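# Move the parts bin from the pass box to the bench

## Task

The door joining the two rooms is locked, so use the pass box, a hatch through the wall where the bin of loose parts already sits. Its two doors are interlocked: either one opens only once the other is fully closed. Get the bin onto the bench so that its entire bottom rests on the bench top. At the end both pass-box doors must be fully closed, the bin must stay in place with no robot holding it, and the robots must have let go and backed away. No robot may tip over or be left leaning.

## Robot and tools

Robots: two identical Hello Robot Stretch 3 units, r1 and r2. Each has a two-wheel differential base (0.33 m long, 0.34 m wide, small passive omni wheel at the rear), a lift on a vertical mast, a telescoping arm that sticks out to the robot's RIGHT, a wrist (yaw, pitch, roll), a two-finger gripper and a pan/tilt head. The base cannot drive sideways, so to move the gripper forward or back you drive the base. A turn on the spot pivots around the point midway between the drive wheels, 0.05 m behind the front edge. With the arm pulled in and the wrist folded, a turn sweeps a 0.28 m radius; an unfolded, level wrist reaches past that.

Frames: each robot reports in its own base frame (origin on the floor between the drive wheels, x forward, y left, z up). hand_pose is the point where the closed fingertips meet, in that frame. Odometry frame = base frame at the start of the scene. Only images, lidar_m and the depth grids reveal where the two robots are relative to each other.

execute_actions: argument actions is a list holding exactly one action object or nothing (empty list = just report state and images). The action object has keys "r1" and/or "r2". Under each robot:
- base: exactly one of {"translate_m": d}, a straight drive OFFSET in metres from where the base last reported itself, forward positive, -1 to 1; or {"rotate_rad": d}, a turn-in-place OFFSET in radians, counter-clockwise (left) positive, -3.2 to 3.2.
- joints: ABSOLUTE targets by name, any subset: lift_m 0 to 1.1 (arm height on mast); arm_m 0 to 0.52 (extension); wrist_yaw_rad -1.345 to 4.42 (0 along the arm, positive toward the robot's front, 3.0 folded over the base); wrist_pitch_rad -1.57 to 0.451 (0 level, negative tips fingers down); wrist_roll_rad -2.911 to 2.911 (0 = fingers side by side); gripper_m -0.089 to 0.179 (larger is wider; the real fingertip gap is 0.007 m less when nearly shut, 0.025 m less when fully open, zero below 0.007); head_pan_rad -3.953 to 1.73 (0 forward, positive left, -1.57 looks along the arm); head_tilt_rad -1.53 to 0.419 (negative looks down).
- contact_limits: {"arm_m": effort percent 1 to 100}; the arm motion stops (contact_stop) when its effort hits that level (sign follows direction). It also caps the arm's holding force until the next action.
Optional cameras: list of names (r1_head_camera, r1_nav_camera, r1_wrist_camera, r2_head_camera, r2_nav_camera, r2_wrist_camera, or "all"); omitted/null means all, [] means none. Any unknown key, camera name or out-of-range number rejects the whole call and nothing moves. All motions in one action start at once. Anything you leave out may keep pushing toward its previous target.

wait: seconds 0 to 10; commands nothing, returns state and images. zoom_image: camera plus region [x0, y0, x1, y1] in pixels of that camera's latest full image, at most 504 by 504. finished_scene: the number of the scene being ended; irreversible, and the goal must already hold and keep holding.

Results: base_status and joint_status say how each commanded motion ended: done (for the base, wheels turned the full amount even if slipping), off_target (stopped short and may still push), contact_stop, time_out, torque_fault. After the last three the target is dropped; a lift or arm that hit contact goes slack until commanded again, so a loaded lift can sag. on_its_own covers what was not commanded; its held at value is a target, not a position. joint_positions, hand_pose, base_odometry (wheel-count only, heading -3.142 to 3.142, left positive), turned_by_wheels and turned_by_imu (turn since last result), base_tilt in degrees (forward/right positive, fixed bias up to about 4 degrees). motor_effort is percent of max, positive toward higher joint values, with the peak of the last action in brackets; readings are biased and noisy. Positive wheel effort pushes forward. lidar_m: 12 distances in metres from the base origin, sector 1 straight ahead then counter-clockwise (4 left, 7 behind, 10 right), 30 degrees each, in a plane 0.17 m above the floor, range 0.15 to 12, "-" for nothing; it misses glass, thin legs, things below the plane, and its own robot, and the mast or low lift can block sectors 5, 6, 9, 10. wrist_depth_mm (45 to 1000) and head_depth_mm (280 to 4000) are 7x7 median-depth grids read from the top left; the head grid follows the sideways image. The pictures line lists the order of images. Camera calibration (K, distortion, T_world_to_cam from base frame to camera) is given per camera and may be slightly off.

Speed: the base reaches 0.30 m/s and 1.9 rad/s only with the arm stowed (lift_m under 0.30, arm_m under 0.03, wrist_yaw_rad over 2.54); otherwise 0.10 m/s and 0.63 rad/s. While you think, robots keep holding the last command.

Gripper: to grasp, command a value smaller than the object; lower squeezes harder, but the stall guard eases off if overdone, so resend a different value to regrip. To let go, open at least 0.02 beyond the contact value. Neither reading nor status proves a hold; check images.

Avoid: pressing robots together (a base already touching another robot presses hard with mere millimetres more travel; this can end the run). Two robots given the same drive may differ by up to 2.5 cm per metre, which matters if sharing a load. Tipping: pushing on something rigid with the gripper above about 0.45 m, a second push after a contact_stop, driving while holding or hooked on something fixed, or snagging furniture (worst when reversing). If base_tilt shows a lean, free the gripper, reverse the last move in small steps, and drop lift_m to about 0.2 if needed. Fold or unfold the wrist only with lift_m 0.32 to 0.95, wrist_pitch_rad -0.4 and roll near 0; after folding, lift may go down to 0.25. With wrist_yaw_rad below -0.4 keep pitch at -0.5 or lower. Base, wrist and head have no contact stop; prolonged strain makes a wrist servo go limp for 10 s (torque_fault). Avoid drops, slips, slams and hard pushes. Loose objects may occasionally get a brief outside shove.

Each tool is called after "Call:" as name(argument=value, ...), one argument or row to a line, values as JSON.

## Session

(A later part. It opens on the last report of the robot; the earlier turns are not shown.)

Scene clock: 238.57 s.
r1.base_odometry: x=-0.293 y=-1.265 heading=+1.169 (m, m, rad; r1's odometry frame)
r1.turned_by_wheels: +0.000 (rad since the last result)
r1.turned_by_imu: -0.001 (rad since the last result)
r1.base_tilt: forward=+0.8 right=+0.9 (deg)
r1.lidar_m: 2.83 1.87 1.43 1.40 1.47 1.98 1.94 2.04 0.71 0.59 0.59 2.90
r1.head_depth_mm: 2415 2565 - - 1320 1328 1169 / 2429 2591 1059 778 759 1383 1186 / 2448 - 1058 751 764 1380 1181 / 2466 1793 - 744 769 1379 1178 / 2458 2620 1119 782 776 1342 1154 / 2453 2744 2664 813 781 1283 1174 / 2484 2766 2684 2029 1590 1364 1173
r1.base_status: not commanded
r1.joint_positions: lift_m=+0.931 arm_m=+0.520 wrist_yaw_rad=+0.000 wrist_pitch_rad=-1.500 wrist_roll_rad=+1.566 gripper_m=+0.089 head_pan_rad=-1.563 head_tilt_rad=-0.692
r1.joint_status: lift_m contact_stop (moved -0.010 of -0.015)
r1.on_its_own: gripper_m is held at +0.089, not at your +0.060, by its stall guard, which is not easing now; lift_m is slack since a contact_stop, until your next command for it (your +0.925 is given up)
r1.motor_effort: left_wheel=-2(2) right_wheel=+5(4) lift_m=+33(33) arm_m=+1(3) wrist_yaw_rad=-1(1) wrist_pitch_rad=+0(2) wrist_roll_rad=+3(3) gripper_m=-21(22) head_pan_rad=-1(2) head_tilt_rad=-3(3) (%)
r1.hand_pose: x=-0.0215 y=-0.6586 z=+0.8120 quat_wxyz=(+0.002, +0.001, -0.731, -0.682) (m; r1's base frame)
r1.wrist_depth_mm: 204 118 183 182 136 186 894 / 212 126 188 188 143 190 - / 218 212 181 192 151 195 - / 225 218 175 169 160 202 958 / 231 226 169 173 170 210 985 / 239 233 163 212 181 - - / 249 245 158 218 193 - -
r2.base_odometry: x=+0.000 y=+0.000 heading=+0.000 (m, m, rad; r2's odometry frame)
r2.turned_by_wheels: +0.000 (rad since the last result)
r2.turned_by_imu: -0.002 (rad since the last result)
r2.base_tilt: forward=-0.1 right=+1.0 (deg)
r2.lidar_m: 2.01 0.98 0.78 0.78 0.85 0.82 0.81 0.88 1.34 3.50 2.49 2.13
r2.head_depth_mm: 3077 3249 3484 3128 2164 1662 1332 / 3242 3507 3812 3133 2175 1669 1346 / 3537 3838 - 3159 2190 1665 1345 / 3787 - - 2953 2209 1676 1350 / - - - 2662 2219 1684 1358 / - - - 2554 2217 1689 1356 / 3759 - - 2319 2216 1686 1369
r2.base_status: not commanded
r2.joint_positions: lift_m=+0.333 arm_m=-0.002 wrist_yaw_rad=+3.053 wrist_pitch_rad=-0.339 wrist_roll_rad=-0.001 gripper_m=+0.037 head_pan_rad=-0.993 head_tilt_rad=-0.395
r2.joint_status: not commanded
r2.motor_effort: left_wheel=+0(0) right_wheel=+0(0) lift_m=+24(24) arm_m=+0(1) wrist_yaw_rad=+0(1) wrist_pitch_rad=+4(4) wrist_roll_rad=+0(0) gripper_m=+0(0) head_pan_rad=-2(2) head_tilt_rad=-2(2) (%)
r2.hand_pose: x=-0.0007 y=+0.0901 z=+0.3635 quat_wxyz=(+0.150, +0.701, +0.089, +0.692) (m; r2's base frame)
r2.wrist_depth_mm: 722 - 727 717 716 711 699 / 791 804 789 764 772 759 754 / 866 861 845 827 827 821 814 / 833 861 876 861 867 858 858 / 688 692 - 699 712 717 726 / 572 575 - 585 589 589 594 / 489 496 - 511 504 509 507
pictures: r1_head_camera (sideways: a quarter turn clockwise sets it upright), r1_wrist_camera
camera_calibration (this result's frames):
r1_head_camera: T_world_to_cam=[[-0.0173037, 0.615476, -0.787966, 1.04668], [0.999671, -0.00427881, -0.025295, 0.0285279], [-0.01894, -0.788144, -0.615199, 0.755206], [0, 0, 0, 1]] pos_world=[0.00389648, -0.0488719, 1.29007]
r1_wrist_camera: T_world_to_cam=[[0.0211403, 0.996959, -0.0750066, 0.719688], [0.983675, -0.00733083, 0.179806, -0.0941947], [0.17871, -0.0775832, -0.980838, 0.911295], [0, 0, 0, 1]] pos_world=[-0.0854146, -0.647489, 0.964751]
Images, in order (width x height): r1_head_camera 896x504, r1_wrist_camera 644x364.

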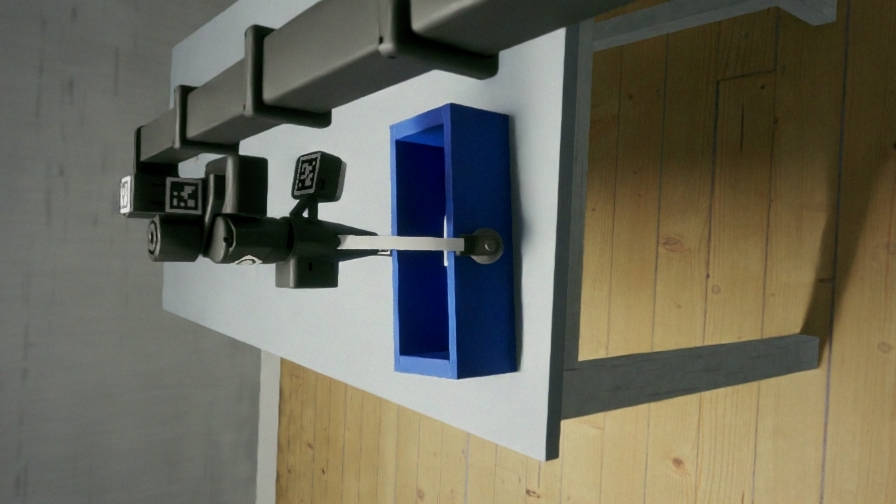

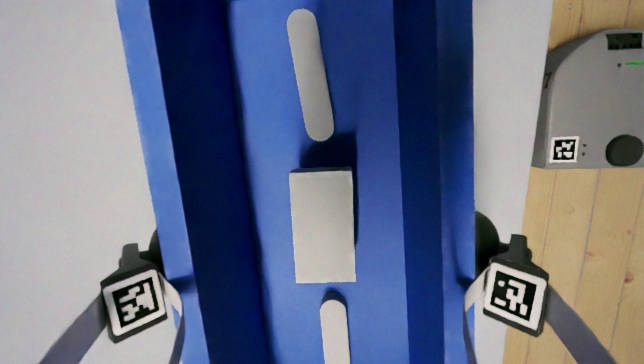

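Call:
execute_actions(
  actions=[
    {"r1":{"joints":{"gripper_m":0.179,"lift_m":0.935}}},
  ],
  cameras=[],
)

Call:
execute_actions(
  actions=[
    {"r1":{"joints":{"lift_m":1.06}}},
  ],
  cameras=[],
)

Call:
execute_actions(
  actions=[
    {"r1":{"joints":{"arm_m":0.0,"gripper_m":0.0}}},
  ],
  cameras=["r1_head_camera","r1_nav_camera"],
)

Scene clock: 243.97 s.
r1.base_odometry: x=-0.293 y=-1.265 heading=+1.170 (m, m, rad; r1's odometry frame)
r1.turned_by_wheels: +0.000 (rad since the last result)
r1.turned_by_imu: +0.000 (rad since the last result)
r1.base_tilt: forward=+0.8 right=+0.9 (deg)
r1.lidar_m: 2.83 1.88 1.43 1.40 1.47 1.99 1.94 2.05 0.71 0.58 0.59 2.89
r1.head_depth_mm: 2406 2572 - - 1051 1324 1170 / 2439 2584 1061 785 749 1383 1190 / 2434 - 1082 750 764 1382 1183 / 2440 1803 1030 768 768 1377 1181 / 2466 2625 1116 783 775 1346 1155 / 2481 2755 2683 813 780 1273 1173 / 2475 2770 2671 2039 1587 1364 1174
r1.base_status: not commanded
r1.joint_positions: lift_m=+0.935 arm_m=+0.520 wrist_yaw_rad=+0.000 wrist_pitch_rad=-1.493 wrist_roll_rad=+1.566 gripper_m=+0.179 head_pan_rad=-1.563 head_tilt_rad=-0.692
r1.joint_status: all done
r1.motor_effort: left_wheel=-1(3) right_wheel=+2(4) lift_m=+43(43) arm_m=+1(0) wrist_yaw_rad=+1(0) wrist_pitch_rad=-2(4) wrist_roll_rad=+3(3) gripper_m=+0(85) head_pan_rad=-2(3) head_tilt_rad=-3(4) (%)
r1.hand_pose: x=-0.0215 y=-0.6606 z=+0.8160 quat_wxyz=(+0.002, +0.001, -0.734, -0.679) (m; r1's base frame)
r1.wrist_depth_mm: 209 125 186 184 144 189 888 / 213 209 180 190 152 193 - / 221 214 174 197 162 199 - / 227 224 168 173 172 205 976 / 236 232 163 177 184 210 989 / 244 238 158 215 197 217 997 / - 246 154 222 213 227 -
r2.base_odometry: x=+0.000 y=+0.000 heading=+0.000 (m, m, rad; r2's odometry frame)
r2.turned_by_wheels: +0.000 (rad since the last result)
r2.turned_by_imu: -0.001 (rad since the last result)
r2.base_tilt: forward=-0.1 right=+1.1 (deg)
r2.lidar_m: 2.00 0.98 0.79 0.78 0.85 0.82 0.81 0.88 1.35 3.52 2.49 2.12
r2.head_depth_mm: 3106 3252 3478 3122 2165 1651 1341 / 3299 3532 3806 3179 2183 1663 1345 / 3541 3778 - 3164 2179 1666 1348 / 3803 - - 2942 2200 1674 1352 / - - - 2652 2200 1683 1355 / - - - 2510 2231 1681 1361 / 3743 - - 2325 2231 1683 1363
r2.base_status: not commanded
r2.joint_positions: lift_m=+0.333 arm_m=-0.002 wrist_yaw_rad=+3.053 wrist_pitch_rad=-0.339 wrist_roll_rad=-0.001 gripper_m=+0.037 head_pan_rad=-0.993 head_tilt_rad=-0.395
r2.joint_status: not commanded
r2.motor_effort: left_wheel=+0(0) right_wheel=-1(1) lift_m=+24(24) arm_m=+0(0) wrist_yaw_rad=+0(0) wrist_pitch_rad=+4(4) wrist_roll_rad=+0(1) gripper_m=+0(0) head_pan_rad=-3(2) head_tilt_rad=-2(2) (%)
r2.hand_pose: x=-0.0007 y=+0.0901 z=+0.3635 quat_wxyz=(+0.150, +0.701, +0.089, +0.692) (m; r2's base frame)
r2.wrist_depth_mm: 734 - 726 715 718 715 696 / 794 795 774 786 781 766 757 / 846 844 850 847 845 832 814 / 834 876 887 867 864 860 865 / 695 690 - 704 711 722 717 / 575 576 - 588 590 593 601 / 493 494 - 515 502 502 505
pictures: none
No camera images: the call's "cameras" was empty. Leave "cameras" out to get every camera's image.

Scene clock: 245.93 s.
r1.base_odometry: x=-0.293 y=-1.265 heading=+1.170 (m, m, rad; r1's odometry frame)
r1.turned_by_wheels: +0.000 (rad since the last result)
r1.turned_by_imu: +0.000 (rad since the last result)
r1.base_tilt: forward=+0.8 right=+0.9 (deg)
r1.lidar_m: 2.83 1.88 1.43 1.40 1.47 1.99 1.94 2.04 0.71 0.58 0.59 2.89
r1.head_depth_mm: - 1845 1145 816 752 1323 1168 / 2500 1705 1139 793 749 1387 1189 / - 1575 1132 748 763 1385 1187 / 2444 - 1124 738 769 1375 1179 / 2468 2604 1115 782 774 1346 1156 / 2471 2760 2672 812 779 1279 1171 / 2481 2770 2661 2026 1582 1365 1173
r1.base_status: not commanded
r1.joint_positions: lift_m=+1.060 arm_m=+0.520 wrist_yaw_rad=+0.000 wrist_pitch_rad=-1.493 wrist_roll_rad=+1.566 gripper_m=+0.179 head_pan_rad=-1.563 head_tilt_rad=-0.692
r1.joint_status: all done
r1.motor_effort: left_wheel=-1(1) right_wheel=+2(1) lift_m=+45(48) arm_m=+0(1) wrist_yaw_rad=-1(0) wrist_pitch_rad=-2(2) wrist_roll_rad=+3(3) gripper_m=+0(1) head_pan_rad=-3(3) head_tilt_rad=-3(4) (%)
r1.hand_pose: x=-0.0215 y=-0.6605 z=+0.9409 quat_wxyz=(+0.002, +0.001, -0.734, -0.679) (m; r1's base frame)
r1.wrist_depth_mm: 335 329 319 246 303 - - / 343 337 329 315 316 - - / 352 348 339 321 322 - - / 371 359 347 303 332 - - / 381 372 360 338 341 - - / 391 383 374 348 352 - - / - 400 391 294 306 - -
r2.base_odometry: x=+0.000 y=+0.000 heading=+0.000 (m, m, rad; r2's odometry frame)
r2.turned_by_wheels: +0.000 (rad since the last result)
r2.turned_by_imu: -0.001 (rad since the last result)
r2.base_tilt: forward=-0.1 right=+1.1 (deg)
r2.lidar_m: 2.02 0.98 0.78 0.78 0.85 0.81 0.81 0.88 1.34 3.51 2.49 2.12
r2.head_depth_mm: 3088 3251 3476 3166 2182 1659 1344 / 3296 3502 3732 3156 2190 1665 1350 / 3538 3825 - 3181 2184 1667 1345 / 3812 - - 2969 2219 1669 1356 / - - - 2629 2205 1678 1351 / - - - 2543 2209 1672 1354 / 3782 - - 2330 2212 1689 1363
r2.base_status: not commanded
r2.joint_positions: lift_m=+0.333 arm_m=-0.002 wrist_yaw_rad=+3.053 wrist_pitch_rad=-0.339 wrist_roll_rad=-0.001 gripper_m=+0.037 head_pan_rad=-0.993 head_tilt_rad=-0.395
r2.joint_status: not commanded
r2.motor_effort: left_wheel=+0(0) right_wheel=-1(1) lift_m=+24(24) arm_m=+0(1) wrist_yaw_rad=+0(0) wrist_pitch_rad=+5(4) wrist_roll_rad=+1(0) gripper_m=+0(0) head_pan_rad=-2(3) head_tilt_rad=-2(2) (%)
r2.hand_pose: x=-0.0007 y=+0.0901 z=+0.3635 quat_wxyz=(+0.150, +0.701, +0.089, +0.692) (m; r2's base frame)
r2.wrist_depth_mm: 735 - 733 716 717 706 697 / 812 792 778 785 773 761 758 / 852 864 827 849 838 830 828 / 831 856 886 890 863 873 866 / 692 696 - 704 711 704 709 / 570 577 - 585 595 593 596 / 489 494 - 510 496 505 506
pictures: none
No camera images: the call's "cameras" was empty. Leave "cameras" out to get every camera's image.

Scene clock: 250.90 s.
r1.base_odometry: x=-0.293 y=-1.265 heading=+1.170 (m, m, rad; r1's odometry frame)
r1.turned_by_wheels: +0.000 (rad since the last result)
r1.turned_by_imu: +0.000 (rad since the last result)
r1.base_tilt: forward=+0.9 right=+0.9 (deg)
r1.lidar_m: 2.83 1.88 1.43 1.39 1.47 1.99 1.94 2.04 0.71 0.58 0.59 2.90
r1.head_depth_mm: 2417 - - - - - 1151 / 2435 - - - - - - / 2437 - - - - - - / 2455 1672 1123 788 772 - - / 2474 2598 1122 784 775 - - / 2452 2776 2680 812 780 1278 1175 / 2487 2767 2666 2035 1594 1359 1169
r1.base_status: not commanded
r1.joint_positions: lift_m=+1.060 arm_m=+0.003 wrist_yaw_rad=+0.000 wrist_pitch_rad=-1.494 wrist_roll_rad=+1.566 gripper_m=+0.000 head_pan_rad=-1.563 head_tilt_rad=-0.692
r1.joint_status: all done
joint sent to its limit — the command would take r1.arm_m past its lower limit, so that joint was sent only as far as its limit.
r1.motor_effort: left_wheel=-1(1) right_wheel=+2(2) lift_m=+45(46) arm_m=-4(4) wrist_yaw_rad=+0(0) wrist_pitch_rad=-1(2) wrist_roll_rad=+3(3) gripper_m=-2(84) head_pan_rad=-3(2) head_tilt_rad=-4(3) (%)
r1.hand_pose: x=-0.0215 y=-0.1431 z=+0.9409 quat_wxyz=(+0.002, +0.001, -0.733, -0.680) (m; r1's base frame)
r1.wrist_depth_mm: - - - - - - - / - - - - - - - / - - - - - - - / - - - - - - - / - 826 - - - - - / 498 - - - - - - / - - - - - - -
r2.base_odometry: x=+0.000 y=+0.000 heading=+0.000 (m, m, rad; r2's odometry frame)
r2.turned_by_wheels: +0.000 (rad since the last result)
r2.turned_by_imu: -0.001 (rad since the last result)
r2.base_tilt: forward=-0.2 right=+1.0 (deg)
r2.lidar_m: 2.00 0.98 0.79 0.78 0.85 0.82 0.81 0.88 1.35 3.50 2.49 2.13
r2.head_depth_mm: 3101 3287 3488 3126 2178 1657 1343 / 3284 3505 3757 3148 2181 1672 1341 / 3563 3825 - 3158 2193 1661 1352 / 3835 - - 2992 2189 1674 1357 / - - - 2629 2210 1676 1353 / - - - 2542 2203 1679 1352 / 3778 - - 2335 2230 1683 1365
r2.base_status: not commanded
r2.joint_positions: lift_m=+0.333 arm_m=-0.002 wrist_yaw_rad=+3.053 wrist_pitch_rad=-0.339 wrist_roll_rad=-0.001 gripper_m=+0.037 head_pan_rad=-0.993 head_tilt_rad=-0.395
r2.joint_status: not commanded
r2.motor_effort: left_wheel=+0(0) right_wheel=+0(1) lift_m=+24(24) arm_m=+1(1) wrist_yaw_rad=+0(1) wrist_pitch_rad=+4(4) wrist_roll_rad=+1(1) gripper_m=+0(0) head_pan_rad=-3(2) head_tilt_rad=-2(2) (%)
r2.hand_pose: x=-0.0007 y=+0.0901 z=+0.3635 quat_wxyz=(+0.150, +0.701, +0.089, +0.692) (m; r2's base frame)
r2.wrist_depth_mm: 742 - 722 722 718 724 705 / 799 800 770 781 752 765 763 / 842 873 837 837 842 832 823 / 831 878 882 871 870 860 856 / 684 697 - 707 717 723 711 / 573 577 - 581 593 591 596 / 493 495 - 510 501 504 506
pictures: r1_head_camera (sideways: a quarter turn clockwise sets it upright), r1_nav_camera (sideways: a quarter turn counterclockwise sets it upright)
camera_calibration (this result's frames):
r1_head_camera: T_world_to_cam=[[-0.0173023, 0.615476, -0.787966, 1.04668], [0.999671, -0.0042812, -0.025295, 0.0285279], [-0.0189419, -0.788144, -0.615199, 0.755206], [0, 0, 0, 1]] pos_world=[0.00389636, -0.0488719, 1.29007]
r1_nav_camera: T_world_to_cam=[[0.0298502, -0.666306, 0.74508, -0.937038], [-0.99855, -0.0532906, -0.00765152, 0.063365], [0.044804, -0.743772, -0.666931, 0.821844], [0, 0, 0, 1]] pos_world=[0.0544219, -0.00971292, 1.24677]
Images, in order (width x height): r1_head_camera 896x504, r1_nav_camera 672x504.

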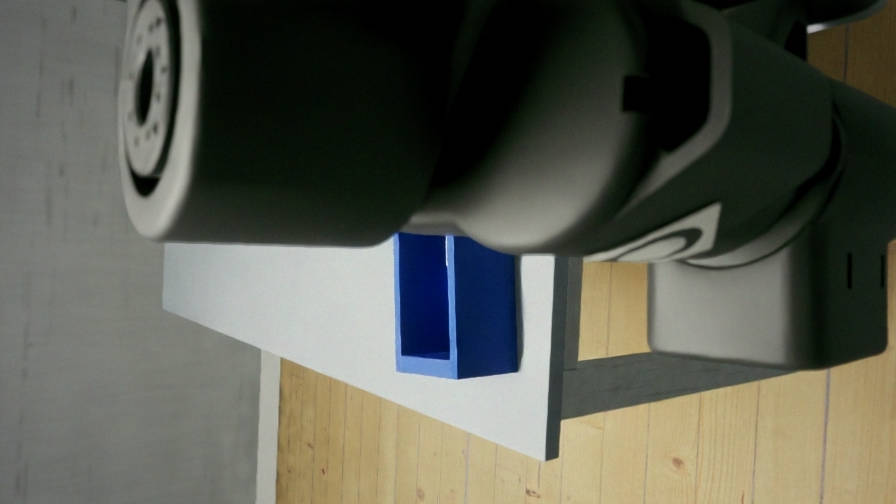

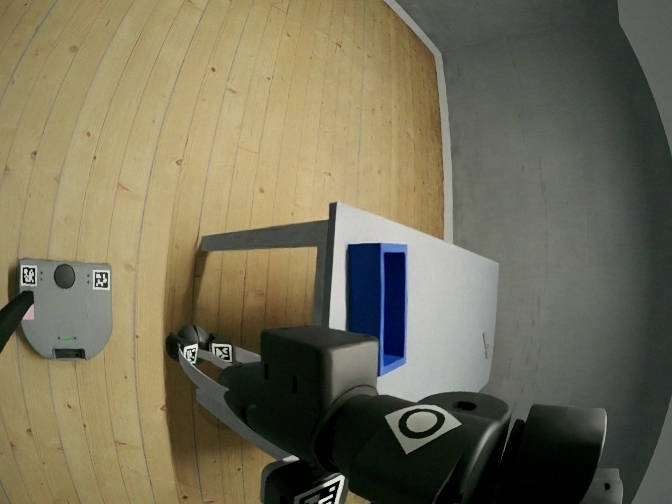

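Call:
execute_actions(
  actions=[
    {"r1":{"base":{"translate_m":0.95},"joints":{"lift_m":1.0}}},
  ],
  cameras=[],
)

Call:
execute_actions(
  actions=[
    {"r1":{"base":{"rotate_rad":1.57}}},
  ],
  cameras=[],
)

Call:
execute_actions(
  actions=[
    {"r1":{"base":{"translate_m":0.4}}},
  ],
  cameras=[],
)

Call:
execute_actions(
  actions=[
    {"r1":{"base":{"rotate_rad":1.57},"joints":{"head_pan_rad":-0.8,"head_tilt_rad":-0.5}}},
  ],
  cameras=["r1_head_camera","r1_nav_camera"],
)

Scene clock: 274.80 s.
r1.base_odometry: x=+0.078 y=-0.391 heading=+1.169 (m, m, rad; r1's odometry frame)
r1.turned_by_wheels: +0.000 (rad since the last result)
r1.turned_by_imu: +0.000 (rad since the last result)
r1.base_tilt: forward=+0.8 right=+0.9 (deg)
r1.lidar_m: 1.88 1.80 1.38 1.34 1.42 2.03 2.89 0.96 2.08 2.99 2.53 1.93
r1.head_depth_mm: 2477 2752 2923 - - - - / 2463 2760 2756 2317 - - - / 2485 2787 2709 - - - - / 2508 2791 2677 2129 1618 1392 - / 2499 2798 2712 2033 1641 1370 - / 2518 2792 2666 2034 1635 1367 1174 / 2515 2821 2662 2016 1636 1364 1173
r1.base_status: done
r1.joint_positions: lift_m=+1.000 arm_m=+0.003 wrist_yaw_rad=+0.000 wrist_pitch_rad=-1.494 wrist_roll_rad=+1.566 gripper_m=+0.000 head_pan_rad=-1.563 head_tilt_rad=-0.692
r1.joint_status: all done
r1.motor_effort: left_wheel=-1(6) right_wheel=+2(5) lift_m=+20(36) arm_m=-4(4) wrist_yaw_rad=-1(0) wrist_pitch_rad=-2(2) wrist_roll_rad=+2(2) gripper_m=-3(3) head_pan_rad=-3(2) head_tilt_rad=-2(3) (%)
r1.hand_pose: x=-0.0215 y=-0.1431 z=+0.8818 quat_wxyz=(+0.002, +0.001, -0.733, -0.680) (m; r1's base frame)
r1.wrist_depth_mm: - - - - 998 967 954 / - - - - - 992 972 / - - - - - - 979 / - - - - - - - / - - - - - - - / - - - - - - - / - - - - - - -
r2.base_odometry: x=+0.000 y=+0.000 heading=+0.000 (m, m, rad; r2's odometry frame)
r2.turned_by_wheels: +0.000 (rad since the last result)
r2.turned_by_imu: -0.006 (rad since the last result)
r2.base_tilt: forward=+0.0 right=+1.0 (deg)
r2.lidar_m: 2.01 0.98 0.79 0.78 0.85 0.82 0.81 0.88 1.35 3.51 2.50 2.12
r2.head_depth_mm: 3090 3286 3477 3186 2167 1656 1335 / 3346 3526 3753 3159 2176 1651 1341 / 3543 3826 - 3179 2173 1664 1352 / 3930 - - 2968 2178 1674 1346 / - - - 2675 2194 1668 1358 / - - - 2528 2206 1688 1353 / 3784 - - 2338 2210 1690 1367
r2.base_status: not commanded
r2.joint_positions: lift_m=+0.333 arm_m=-0.002 wrist_yaw_rad=+3.053 wrist_pitch_rad=-0.339 wrist_roll_rad=-0.001 gripper_m=+0.037 head_pan_rad=-0.993 head_tilt_rad=-0.395
r2.joint_status: not commanded
r2.motor_effort: left_wheel=+0(0) right_wheel=-1(0) lift_m=+24(24) arm_m=+1(1) wrist_yaw_rad=+0(0) wrist_pitch_rad=+4(4) wrist_roll_rad=+1(1) gripper_m=+0(0) head_pan_rad=-2(2) head_tilt_rad=-2(2) (%)
r2.hand_pose: x=-0.0007 y=+0.0901 z=+0.3635 quat_wxyz=(+0.150, +0.701, +0.089, +0.692) (m; r2's base frame)
r2.wrist_depth_mm: 733 - 718 722 702 700 709 / 799 800 784 776 772 766 768 / 845 870 840 826 835 825 817 / 828 881 876 895 848 860 856 / 687 692 - 709 709 718 737 / 577 580 - 585 585 585 600 / 493 494 - 517 497 506 506
pictures: none
No camera images: the call's "cameras" was empty. Leave "cameras" out to get every camera's image.

Scene clock: 278.23 s.
r1.base_odometry: x=+0.078 y=-0.391 heading=+2.739 (m, m, rad; r1's odometry frame)
r1.turned_by_wheels: +1.570 (rad since the last result)
r1.turned_by_imu: +1.588 (rad since the last result)
r1.base_tilt: forward=+0.8 right=+0.9 (deg)
r1.lidar_m: 1.34 1.42 2.01 2.89 0.96 2.08 2.98 2.55 1.93 1.88 1.82 1.37
r1.head_depth_mm: 1556 1717 1914 - - - - / 1557 1745 1969 2138 - - - / 1563 1747 1979 - - - - / 1569 1756 1991 2125 1626 1384 - / 1575 1767 1993 2036 1642 1369 - / 1591 1771 2010 2036 1641 1367 1175 / 1588 1781 2017 2007 1629 1363 1169
r1.base_status: done
r1.joint_positions: lift_m=+1.000 arm_m=+0.003 wrist_yaw_rad=+0.000 wrist_pitch_rad=-1.494 wrist_roll_rad=+1.566 gripper_m=+0.000 head_pan_rad=-1.563 head_tilt_rad=-0.692
r1.joint_status: not commanded
r1.motor_effort: left_wheel=-2(6) right_wheel=+2(6) lift_m=+20(20) arm_m=-4(4) wrist_yaw_rad=+0(0) wrist_pitch_rad=-2(2) wrist_roll_rad=+2(3) gripper_m=-2(3) head_pan_rad=-3(4) head_tilt_rad=-2(3) (%)
r1.hand_pose: x=-0.0215 y=-0.1431 z=+0.8818 quat_wxyz=(+0.002, +0.001, -0.733, -0.680) (m; r1's base frame)
r1.wrist_depth_mm: - - - - 965 950 953 / - - - - - 988 987 / - - - - - - 991 / - - - - - - - / - - - - - - - / - - - - - - - / - - - - - - -
r2.base_odometry: x=+0.000 y=+0.000 heading=+0.000 (m, m, rad; r2's odometry frame)
r2.turned_by_wheels: +0.000 (rad since the last result)
r2.turned_by_imu: -0.001 (rad since the last result)
r2.base_tilt: forward=-0.1 right=+1.1 (deg)
r2.lidar_m: 2.00 0.98 0.79 0.78 0.85 0.82 0.81 0.88 1.35 3.51 2.49 2.12
r2.head_depth_mm: 3112 3340 3557 3136 2168 1661 1342 / 3317 3550 3820 3183 2165 1658 1342 / 3571 3820 - 3144 2201 1674 1349 / 3898 - - 2930 2198 1678 1346 / - - - 2699 2203 1678 1356 / - - - 2541 2210 1690 1356 / 3778 - - 2343 2229 1687 1353
r2.base_status: not commanded
r2.joint_positions: lift_m=+0.333 arm_m=-0.002 wrist_yaw_rad=+3.053 wrist_pitch_rad=-0.339 wrist_roll_rad=-0.001 gripper_m=+0.037 head_pan_rad=-0.993 head_tilt_rad=-0.395
r2.joint_status: not commanded
r2.motor_effort: left_wheel=+0(0) right_wheel=-1(1) lift_m=+24(24) arm_m=+1(0) wrist_yaw_rad=+0(0) wrist_pitch_rad=+4(4) wrist_roll_rad=+1(0) gripper_m=+0(0) head_pan_rad=-3(3) head_tilt_rad=-2(2) (%)
r2.hand_pose: x=-0.0007 y=+0.0901 z=+0.3635 quat_wxyz=(+0.150, +0.701, +0.089, +0.692) (m; r2's base frame)
r2.wrist_depth_mm: 744 - 732 716 721 699 701 / 790 793 783 763 772 769 753 / 851 859 845 833 840 833 822 / 820 867 883 867 859 864 874 / 689 694 - 711 710 719 723 / 574 575 - 578 590 589 595 / 492 495 - 513 500 500 505
pictures: none
No camera images: the call's "cameras" was empty. Leave "cameras" out to get every camera's image.

Scene clock: 283.17 s.
r1.base_odometry: x=-0.290 y=-0.234 heading=+2.739 (m, m, rad; r1's odometry frame)
r1.turned_by_wheels: +0.000 (rad since the last result)
r1.turned_by_imu: +0.000 (rad since the last result)
r1.base_tilt: forward=+0.8 right=+0.9 (deg)
r1.lidar_m: 0.94 1.00 1.41 2.86 1.78 1.24 3.37 2.57 1.95 1.90 1.27 0.96
r1.head_depth_mm: 1574 1751 1936 - - - - / 1583 1770 1994 2154 - - - / 1588 1763 2005 - - - - / 1597 1781 2010 2126 1626 1398 - / 1593 1786 2028 2037 1641 1371 - / 1601 1794 2021 2033 1636 1368 1176 / 1605 1806 2037 2023 1636 1361 1172
r1.base_status: done
r1.joint_positions: lift_m=+1.000 arm_m=+0.003 wrist_yaw_rad=+0.000 wrist_pitch_rad=-1.494 wrist_roll_rad=+1.566 gripper_m=+0.000 head_pan_rad=-1.563 head_tilt_rad=-0.692
r1.joint_status: not commanded
r1.motor_effort: left_wheel=-2(3) right_wheel=+2(5) lift_m=+20(20) arm_m=-4(4) wrist_yaw_rad=-1(0) wrist_pitch_rad=-2(2) wrist_roll_rad=+3(3) gripper_m=-3(3) head_pan_rad=-3(3) head_tilt_rad=-3(2) (%)
r1.hand_pose: x=-0.0215 y=-0.1431 z=+0.8818 quat_wxyz=(+0.002, +0.001, -0.733, -0.680) (m; r1's base frame)
r1.wrist_depth_mm: - - - - 993 970 957 / - - - - - 980 960 / - - - - - - 969 / - - - - - - - / - - - - - - - / - - - - - - - / - - - - - - -
r2.base_odometry: x=+0.000 y=+0.000 heading=+0.000 (m, m, rad; r2's odometry frame)
r2.turned_by_wheels: +0.000 (rad since the last result)
r2.turned_by_imu: -0.001 (rad since the last result)
r2.base_tilt: forward=-0.1 right=+1.0 (deg)
r2.lidar_m: 2.00 0.98 0.78 0.78 0.85 0.82 0.81 0.88 1.35 3.50 2.49 2.12
r2.head_depth_mm: 3097 3296 3482 3191 2167 1660 1330 / 3336 3529 3729 3182 2178 1669 1341 / 3566 3784 - 3166 2187 1663 1349 / 3807 - - 2935 2175 1666 1348 / - - - 2656 2212 1690 1357 / - - - 2520 2228 1693 1355 / 3750 - - 2339 2213 1694 1363
r2.base_status: not commanded
r2.joint_positions: lift_m=+0.333 arm_m=-0.002 wrist_yaw_rad=+3.053 wrist_pitch_rad=-0.339 wrist_roll_rad=-0.001 gripper_m=+0.037 head_pan_rad=-0.993 head_tilt_rad=-0.395
r2.joint_status: not commanded
r2.motor_effort: left_wheel=+0(0) right_wheel=-1(1) lift_m=+24(24) arm_m=+1(1) wrist_yaw_rad=+0(0) wrist_pitch_rad=+4(4) wrist_roll_rad=+0(1) gripper_m=+0(0) head_pan_rad=-3(3) head_tilt_rad=-2(2) (%)
r2.hand_pose: x=-0.0007 y=+0.0901 z=+0.3635 quat_wxyz=(+0.150, +0.701, +0.089, +0.692) (m; r2's base frame)
r2.wrist_depth_mm: 736 - 729 720 720 704 710 / 800 811 793 772 778 766 759 / 847 861 862 847 839 821 817 / 815 874 875 873 854 852 870 / 690 692 - 707 711 716 718 / 575 582 - 580 589 590 599 / 494 501 - 513 503 506 510
pictures: none
No camera images: the call's "cameras" was empty. Leave "cameras" out to get every camera's image.

Scene clock: 286.60 s.
r1.base_odometry: x=-0.290 y=-0.234 heading=-1.974 (m, m, rad; r1's odometry frame)
r1.turned_by_wheels: +1.570 (rad since the last result)
r1.turned_by_imu: +1.588 (rad since the last result)
r1.base_tilt: forward=+0.8 right=+0.9 (deg)
r1.lidar_m: 2.87 1.70 1.24 3.39 2.58 1.95 1.91 1.28 0.97 0.94 0.99 1.41
r1.head_depth_mm: 856 912 969 1037 1121 1208 1261 / 911 889 994 1106 1236 1351 1307 / 995 716 795 905 1357 1482 1307 / 1069 592 1536 1172 827 1583 1304 / 1173 509 1411 1381 1632 776 1296 / 1309 446 494 1366 560 615 1259 / 1469 396 422 442 484 519 586
r1.base_status: done
r1.joint_positions: lift_m=+1.000 arm_m=+0.003 wrist_yaw_rad=+0.000 wrist_pitch_rad=-1.494 wrist_roll_rad=+1.566 gripper_m=+0.000 head_pan_rad=-0.807 head_tilt_rad=-0.508
r1.joint_status: all done
r1.motor_effort: left_wheel=-2(7) right_wheel=+3(3) lift_m=+20(20) arm_m=-4(4) wrist_yaw_rad=+0(1) wrist_pitch_rad=-2(2) wrist_roll_rad=+2(3) gripper_m=-3(3) head_pan_rad=+2(27) head_tilt_rad=+3(16) (%)
r1.hand_pose: x=-0.0215 y=-0.1431 z=+0.8818 quat_wxyz=(+0.002, +0.001, -0.733, -0.680) (m; r1's base frame)
r1.wrist_depth_mm: 958 - - - 980 943 924 / 919 - - - - 988 978 / 951 - - - - - 999 / 935 - - - - - - / 957 - - - - - - / 935 - - - - - - / 958 - - - - - -
r2.base_odometry: x=+0.000 y=+0.000 heading=+0.000 (m, m, rad; r2's odometry frame)
r2.turned_by_wheels: +0.000 (rad since the last result)
r2.turned_by_imu: -0.001 (rad since the last result)
r2.base_tilt: forward=-0.1 right=+1.1 (deg)
r2.lidar_m: 2.01 0.98 0.78 0.78 0.85 0.82 0.81 0.88 1.34 3.52 2.50 2.12
r2.head_depth_mm: 3080 3300 3440 3143 2154 1663 1345 / 3291 3505 3763 3171 2184 1655 1349 / 3578 3846 - 3215 2199 1665 1345 / 3890 - - 2966 2185 1671 1351 / - - - 2637 2180 1663 1356 / - - - 2542 2212 1681 1357 / 3729 - - 2327 2227 1697 1367
r2.base_status: not commanded
r2.joint_positions: lift_m=+0.333 arm_m=-0.002 wrist_yaw_rad=+3.053 wrist_pitch_rad=-0.339 wrist_roll_rad=-0.001 gripper_m=+0.037 head_pan_rad=-0.993 head_tilt_rad=-0.395
r2.joint_status: not commanded
r2.motor_effort: left_wheel=+0(0) right_wheel=-1(1) lift_m=+24(24) arm_m=+1(1) wrist_yaw_rad=+0(0) wrist_pitch_rad=+4(4) wrist_roll_rad=+1(1) gripper_m=-1(0) head_pan_rad=-2(2) head_tilt_rad=-2(2) (%)
r2.hand_pose: x=-0.0007 y=+0.0901 z=+0.3635 quat_wxyz=(+0.150, +0.701, +0.089, +0.692) (m; r2's base frame)
r2.wrist_depth_mm: 734 - 735 726 722 713 707 / 789 799 767 777 773 758 756 / 852 858 846 851 838 821 825 / 837 878 876 880 873 865 857 / 696 694 - 709 709 714 716 / 579 577 - 583 588 590 596 / 491 492 - 513 499 507 504
pictures: r1_head_camera (sideways: a quarter turn clockwise sets it upright), r1_nav_camera (sideways: a quarter turn counterclockwise sets it upright)
camera_calibration (this result's frames):
r1_head_camera: T_world_to_cam=[[-0.327722, 0.32412, -0.887437, 1.17827], [0.733358, 0.679464, -0.0226603, 0.0267282], [0.595637, -0.658236, -0.460371, 0.550017], [0, 0, 0, 1]] pos_world=[0.0389338, -0.0380217, 1.29946]
r1_nav_camera: T_world_to_cam=[[0.376561, -0.357549, 0.854611, -1.08194], [-0.689546, -0.724241, 0.000824066, 0.0504467], [0.61865, -0.589605, -0.519268, 0.626245], [0, 0, 0, 1]] pos_world=[0.0547755, 0.0189251, 1.24979]
Images, in order (width x height): r1_head_camera 896x504, r1_nav_camera 672x504.

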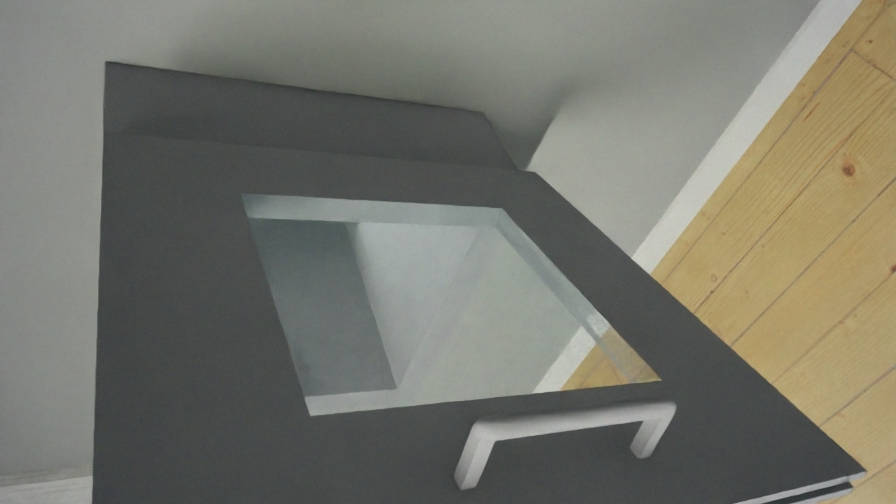

